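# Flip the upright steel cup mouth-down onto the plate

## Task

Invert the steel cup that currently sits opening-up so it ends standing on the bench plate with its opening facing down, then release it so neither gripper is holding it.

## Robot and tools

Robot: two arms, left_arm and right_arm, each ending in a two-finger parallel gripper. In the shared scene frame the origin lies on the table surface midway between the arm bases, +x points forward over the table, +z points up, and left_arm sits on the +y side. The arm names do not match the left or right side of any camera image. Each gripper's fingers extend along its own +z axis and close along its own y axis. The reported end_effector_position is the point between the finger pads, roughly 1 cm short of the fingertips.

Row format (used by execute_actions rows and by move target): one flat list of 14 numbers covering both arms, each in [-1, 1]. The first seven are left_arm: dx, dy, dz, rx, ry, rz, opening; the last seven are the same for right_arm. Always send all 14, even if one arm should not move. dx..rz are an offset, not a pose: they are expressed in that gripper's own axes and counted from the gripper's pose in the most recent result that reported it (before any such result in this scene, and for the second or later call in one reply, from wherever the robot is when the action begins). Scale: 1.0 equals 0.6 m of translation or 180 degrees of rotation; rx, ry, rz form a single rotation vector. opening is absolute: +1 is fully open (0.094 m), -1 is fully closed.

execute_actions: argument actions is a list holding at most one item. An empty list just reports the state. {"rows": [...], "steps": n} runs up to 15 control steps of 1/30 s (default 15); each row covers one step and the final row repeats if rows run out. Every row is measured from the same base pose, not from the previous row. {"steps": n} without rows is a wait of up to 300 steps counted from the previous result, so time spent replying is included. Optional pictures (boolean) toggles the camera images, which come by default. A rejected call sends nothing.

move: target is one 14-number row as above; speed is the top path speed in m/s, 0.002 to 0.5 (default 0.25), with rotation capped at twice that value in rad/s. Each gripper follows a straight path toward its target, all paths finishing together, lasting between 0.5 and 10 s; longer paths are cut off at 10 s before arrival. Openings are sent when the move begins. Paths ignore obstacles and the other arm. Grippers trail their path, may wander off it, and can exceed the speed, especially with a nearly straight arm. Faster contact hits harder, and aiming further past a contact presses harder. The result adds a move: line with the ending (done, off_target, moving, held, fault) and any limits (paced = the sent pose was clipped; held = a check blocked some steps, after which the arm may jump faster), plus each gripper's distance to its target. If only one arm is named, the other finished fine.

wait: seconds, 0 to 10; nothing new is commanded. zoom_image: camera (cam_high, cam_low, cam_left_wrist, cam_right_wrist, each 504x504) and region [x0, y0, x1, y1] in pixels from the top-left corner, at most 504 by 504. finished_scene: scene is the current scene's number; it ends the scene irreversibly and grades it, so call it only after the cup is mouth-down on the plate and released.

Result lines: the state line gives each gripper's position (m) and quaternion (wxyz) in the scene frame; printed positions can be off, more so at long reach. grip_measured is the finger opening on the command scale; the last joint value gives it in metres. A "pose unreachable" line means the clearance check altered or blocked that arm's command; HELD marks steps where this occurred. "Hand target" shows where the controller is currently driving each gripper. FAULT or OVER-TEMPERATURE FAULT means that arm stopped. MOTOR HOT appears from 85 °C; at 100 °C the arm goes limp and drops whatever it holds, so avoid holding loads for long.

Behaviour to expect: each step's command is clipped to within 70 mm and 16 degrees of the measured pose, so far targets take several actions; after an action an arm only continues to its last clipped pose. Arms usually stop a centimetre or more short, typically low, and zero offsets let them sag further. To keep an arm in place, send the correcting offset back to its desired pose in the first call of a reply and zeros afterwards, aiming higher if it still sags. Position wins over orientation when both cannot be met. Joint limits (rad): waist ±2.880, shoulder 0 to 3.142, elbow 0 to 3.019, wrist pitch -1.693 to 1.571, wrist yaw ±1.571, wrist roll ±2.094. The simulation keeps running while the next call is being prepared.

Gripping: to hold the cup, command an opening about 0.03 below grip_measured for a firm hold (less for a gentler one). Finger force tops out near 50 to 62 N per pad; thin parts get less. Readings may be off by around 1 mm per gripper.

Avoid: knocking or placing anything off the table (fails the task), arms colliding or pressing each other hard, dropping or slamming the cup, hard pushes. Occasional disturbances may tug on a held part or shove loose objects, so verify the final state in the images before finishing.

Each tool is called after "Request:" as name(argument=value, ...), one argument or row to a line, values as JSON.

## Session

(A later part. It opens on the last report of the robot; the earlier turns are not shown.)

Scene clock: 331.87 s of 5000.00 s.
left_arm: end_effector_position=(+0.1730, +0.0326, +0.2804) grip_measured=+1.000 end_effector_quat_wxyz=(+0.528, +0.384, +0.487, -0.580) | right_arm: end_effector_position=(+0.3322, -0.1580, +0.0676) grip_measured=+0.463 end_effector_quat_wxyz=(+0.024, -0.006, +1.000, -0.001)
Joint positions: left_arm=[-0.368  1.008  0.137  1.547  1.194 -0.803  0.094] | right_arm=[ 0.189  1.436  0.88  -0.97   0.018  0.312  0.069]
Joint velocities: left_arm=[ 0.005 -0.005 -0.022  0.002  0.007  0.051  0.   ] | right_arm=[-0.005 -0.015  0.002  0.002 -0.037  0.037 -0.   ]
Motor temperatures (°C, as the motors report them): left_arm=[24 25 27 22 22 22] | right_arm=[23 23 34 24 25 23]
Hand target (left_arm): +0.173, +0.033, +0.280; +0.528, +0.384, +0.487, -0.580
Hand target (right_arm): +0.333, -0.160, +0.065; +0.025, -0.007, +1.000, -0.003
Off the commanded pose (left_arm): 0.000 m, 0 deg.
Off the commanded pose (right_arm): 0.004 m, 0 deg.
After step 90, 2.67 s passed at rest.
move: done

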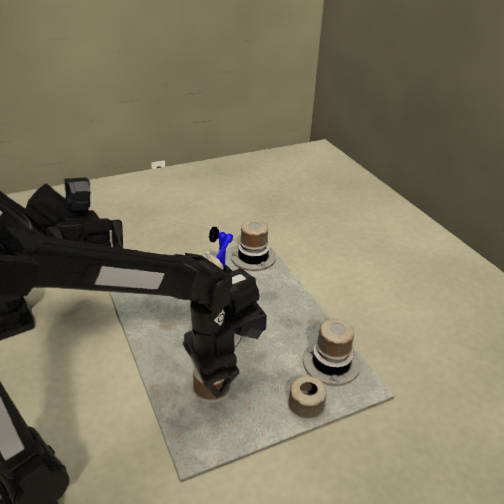

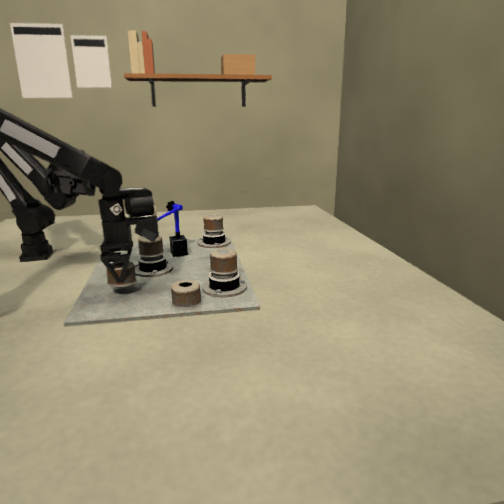

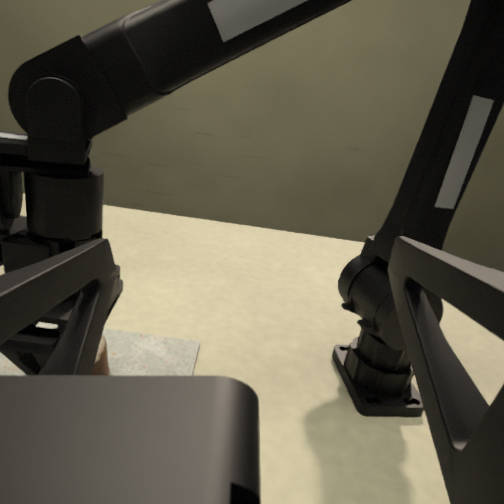

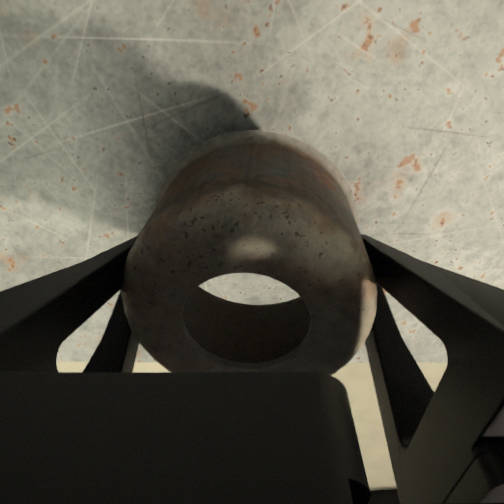

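Request:
move(
  target=[0,0,0,0,0,0,1,0,0,0.06,0,0.012,0,0.42],
  speed=0.03,
)

Request:
zoom_image(
  camera="cam_low",
  region=[60, 220, 200, 330],
)

Scene clock: 338.73 s of 5000.00 s.
left_arm: end_effector_position=(+0.1730, +0.0326, +0.2804) grip_measured=+1.000 end_effector_quat_wxyz=(+0.528, +0.384, +0.487, -0.580) | right_arm: end_effector_position=(+0.3348, -0.1556, +0.0397) grip_measured=+0.463 end_effector_quat_wxyz=(+0.011, -0.006, +1.000, -0.001)
Joint positions: left_arm=[-0.368  1.008  0.137  1.547  1.194 -0.803  0.094] | right_arm=[ 0.189  1.506  0.869 -0.914  0.009  0.312  0.069]
Joint velocities: left_arm=[ 0.005  0.005  0.007 -0.012  0.022  0.007  0.   ] | right_arm=[-0.005 -0.005 -0.017  0.017 -0.051 -0.037 -0.001]
Motor temperatures (°C, as the motors report them): left_arm=[24 25 27 22 22 22] | right_arm=[23 23 33 24 25 23]
Hand target (left_arm): +0.173, +0.033, +0.280; +0.528, +0.384, +0.487, -0.580
Hand target (right_arm): +0.333, -0.158, +0.032; +0.005, -0.005, +1.000, -0.002
Off the commanded pose (left_arm): 0.000 m, 0 deg.
Off the commanded pose (right_arm): 0.009 m, 1 deg.
After step 90, 2.43 s passed at rest.
move: done

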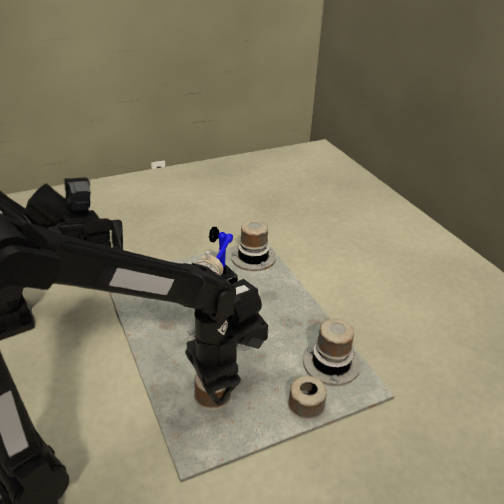

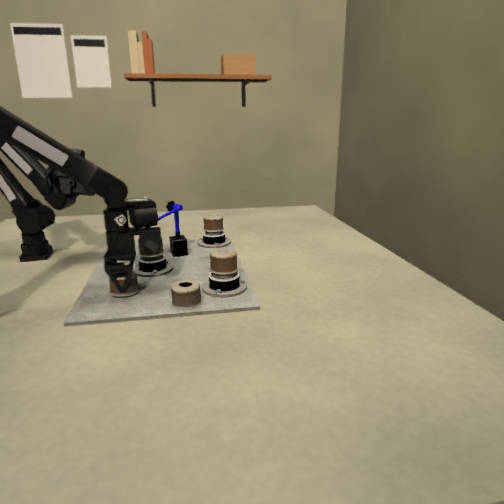

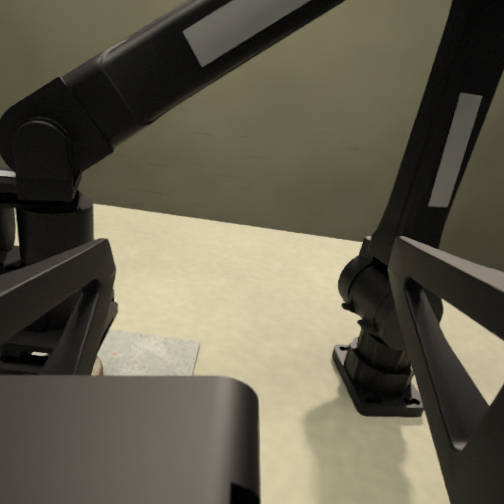

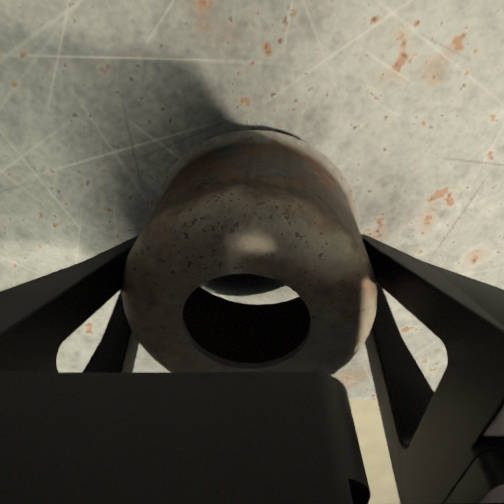

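Region (60, 220, 200, 330) of cam_low's 504x504 image, scaled by 3.600, with more detail than that image has; it fills the top 396 rows of this view, and the rest is white.

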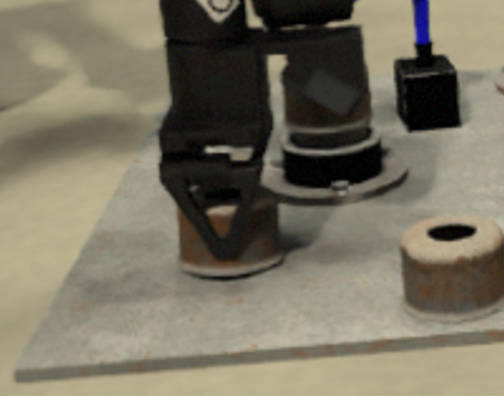

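Request:
move(
  target=[0,0,0,0,0,0,1,0,0,0.022,0,0.004,0,0.42],
  speed=0.02,
)

Request:
execute_actions(
  actions=[
    {"rows":[[0,0,0,0,0,0,1,0,0,0,0,0,0,0.5],[0,0,0,0,0,0,1,0,0,0,0,0,0,0.6],[0,0,0,0,0,0,1,0,0,0,0,0,0,1]],"steps":10},
  ],
  pictures=false,
)

Request:
move(
  target=[0,0,0,0,0,0,1,0,0,-0.13,0,0,0,1],
  speed=0.2,
)

Scene clock: 346.13 s of 5000.00 s.
left_arm: end_effector_position=(+0.1730, +0.0326, +0.2804) grip_measured=+1.000 end_effector_quat_wxyz=(+0.528, +0.384, +0.487, -0.580) | right_arm: end_effector_position=(+0.3369, -0.1546, +0.0395) grip_measured=+0.463 end_effector_quat_wxyz=(+0.015, -0.006, +1.000, +0.001)
Joint positions: left_arm=[-0.368  1.008  0.137  1.547  1.194 -0.803  0.094] | right_arm=[ 0.189  1.507  0.869 -0.904  0.008  0.312  0.069]
Joint velocities: left_arm=[-0.005 -0.005 -0.002  0.012  0.007  0.051  0.   ] | right_arm=[-0.005 -0.015  0.002 -0.017  0.007  0.066  0.   ]
Motor temperatures (°C, as the motors report them): left_arm=[24 25 27 22 22 22] | right_arm=[23 23 32 24 25 23]
Hand target (left_arm): +0.173, +0.033, +0.280; +0.528, +0.384, +0.487, -0.580
Hand target (right_arm): +0.335, -0.156, +0.027; +0.005, -0.006, +1.000, -0.001
Off the commanded pose (left_arm): 0.000 m, 0 deg.
Off the commanded pose (right_arm): 0.013 m, 1 deg.
After step 90, 3.50 s passed at rest.
move: off_target (right_arm)

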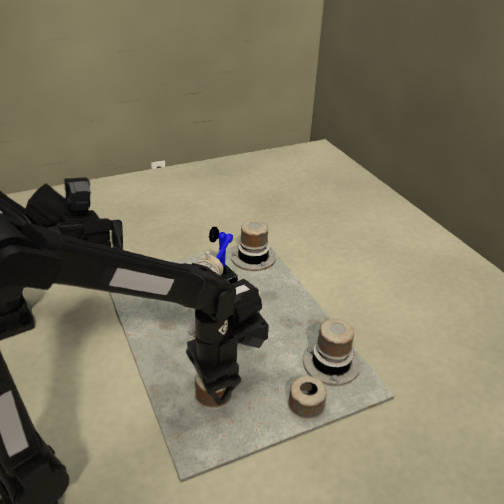

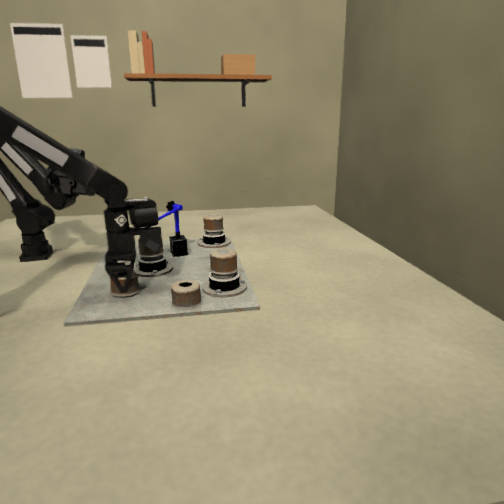

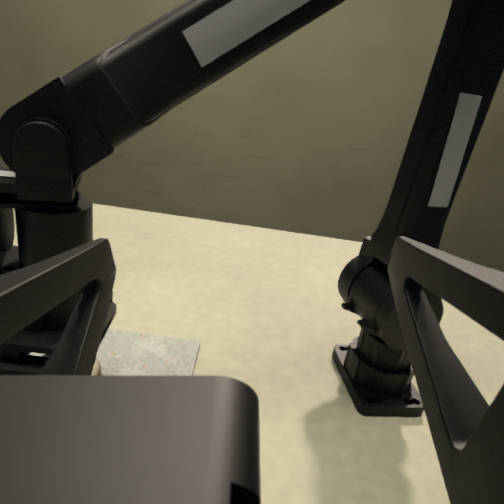

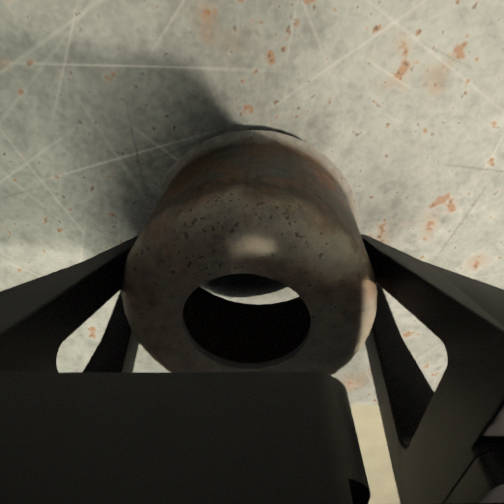

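Scene clock: 346.47 s of 5000.00 s.
left_arm: end_effector_position=(+0.1730, +0.0326, +0.2804) grip_measured=+1.000 end_effector_quat_wxyz=(+0.528, +0.384, +0.487, -0.580) | right_arm: end_effector_position=(+0.3369, -0.1546, +0.0395) grip_measured=+1.000 end_effector_quat_wxyz=(+0.015, -0.006, +1.000, +0.001)
Joint positions: left_arm=[-0.368  1.008  0.137  1.547  1.194 -0.803  0.094] | right_arm=[ 0.189  1.507  0.869 -0.904  0.008  0.312  0.094]
Joint velocities: left_arm=[-0.015 -0.005  0.002  0.012 -0.037 -0.007  0.   ] | right_arm=[-0.015  0.005 -0.012  0.002  0.037  0.037  0.   ]
Motor temperatures (°C, as the motors report them): left_arm=[24 25 27 22 22 22] | right_arm=[23 23 32 24 25 23]
Hand target (left_arm): +0.173, +0.033, +0.280; +0.528, +0.384, +0.487, -0.580
Hand target (right_arm): +0.337, -0.155, +0.040; +0.015, -0.006, +1.000, +0.001
Off the commanded pose (left_arm): 0.000 m, 0 deg.
Off the commanded pose (right_arm): 0.000 m, 0 deg.
Steps of this call (steps 1 to 10: all 10 steps of this action). Readings (end_effector_position):
1: left_arm (+0.1730, +0.0326, +0.2804) | right_arm (+0.3369, -0.1546, +0.0395)
2: left_arm (+0.1730, +0.0326, +0.2804) | right_arm (+0.3369, -0.1546, +0.0395)
4: left_arm (+0.1730, +0.0326, +0.2804) | right_arm (+0.3369, -0.1546, +0.0395)
8: left_arm (+0.1730, +0.0326, +0.2804) | right_arm (+0.3369, -0.1546, +0.0395)
10: the state above

Scene clock: 347.53 s of 5000.00 s.
left_arm: end_effector_position=(+0.1730, +0.0326, +0.2804) grip_measured=+1.000 end_effector_quat_wxyz=(+0.528, +0.384, +0.487, -0.580) | right_arm: end_effector_position=(+0.3224, -0.1595, +0.1060) grip_measured=+1.000 end_effector_quat_wxyz=(+0.004, -0.006, +1.000, -0.003)
Joint positions: left_arm=[-0.368  1.008  0.137  1.547  1.194 -0.803  0.094] | right_arm=[ 0.189  1.382  0.939 -1.124  0.008  0.312  0.094]
Joint velocities: left_arm=[ 0.005  0.005  0.002 -0.007  0.022 -0.007  0.   ] | right_arm=[ 0.005 -0.005  0.007 -0.002 -0.007  0.066  0.   ]
Motor temperatures (°C, as the motors report them): left_arm=[24 25 27 22 22 22] | right_arm=[23 23 32 24 25 23]
Hand target (left_arm): +0.173, +0.033, +0.280; +0.528, +0.384, +0.487, -0.580
Hand target (right_arm): +0.335, -0.154, +0.117; +0.015, -0.006, +1.000, +0.001
Off the commanded pose (left_arm): 0.000 m, 0 deg.
Off the commanded pose (right_arm): 0.017 m, 1 deg.
move: off_target (right_arm)

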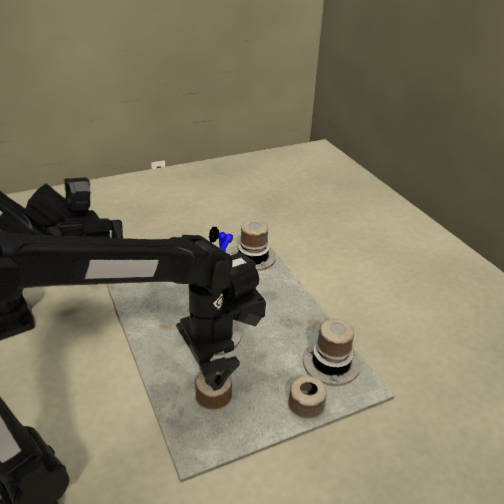

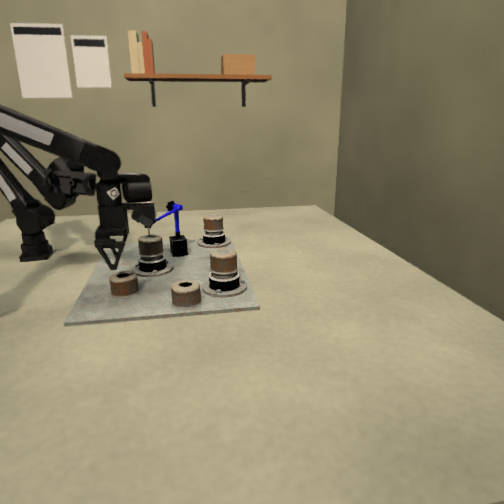

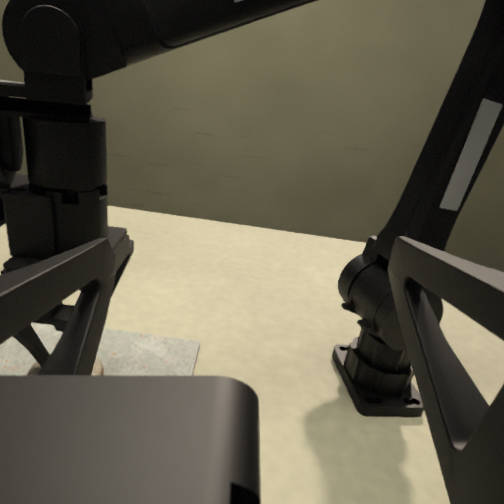

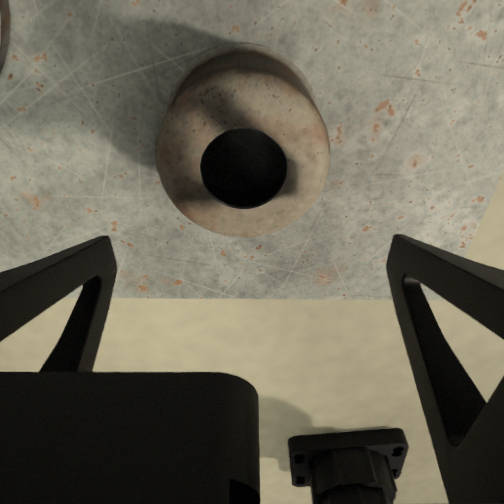

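Request:
finished_scene(
  scene=1,
)

The scene is finished: the task was done.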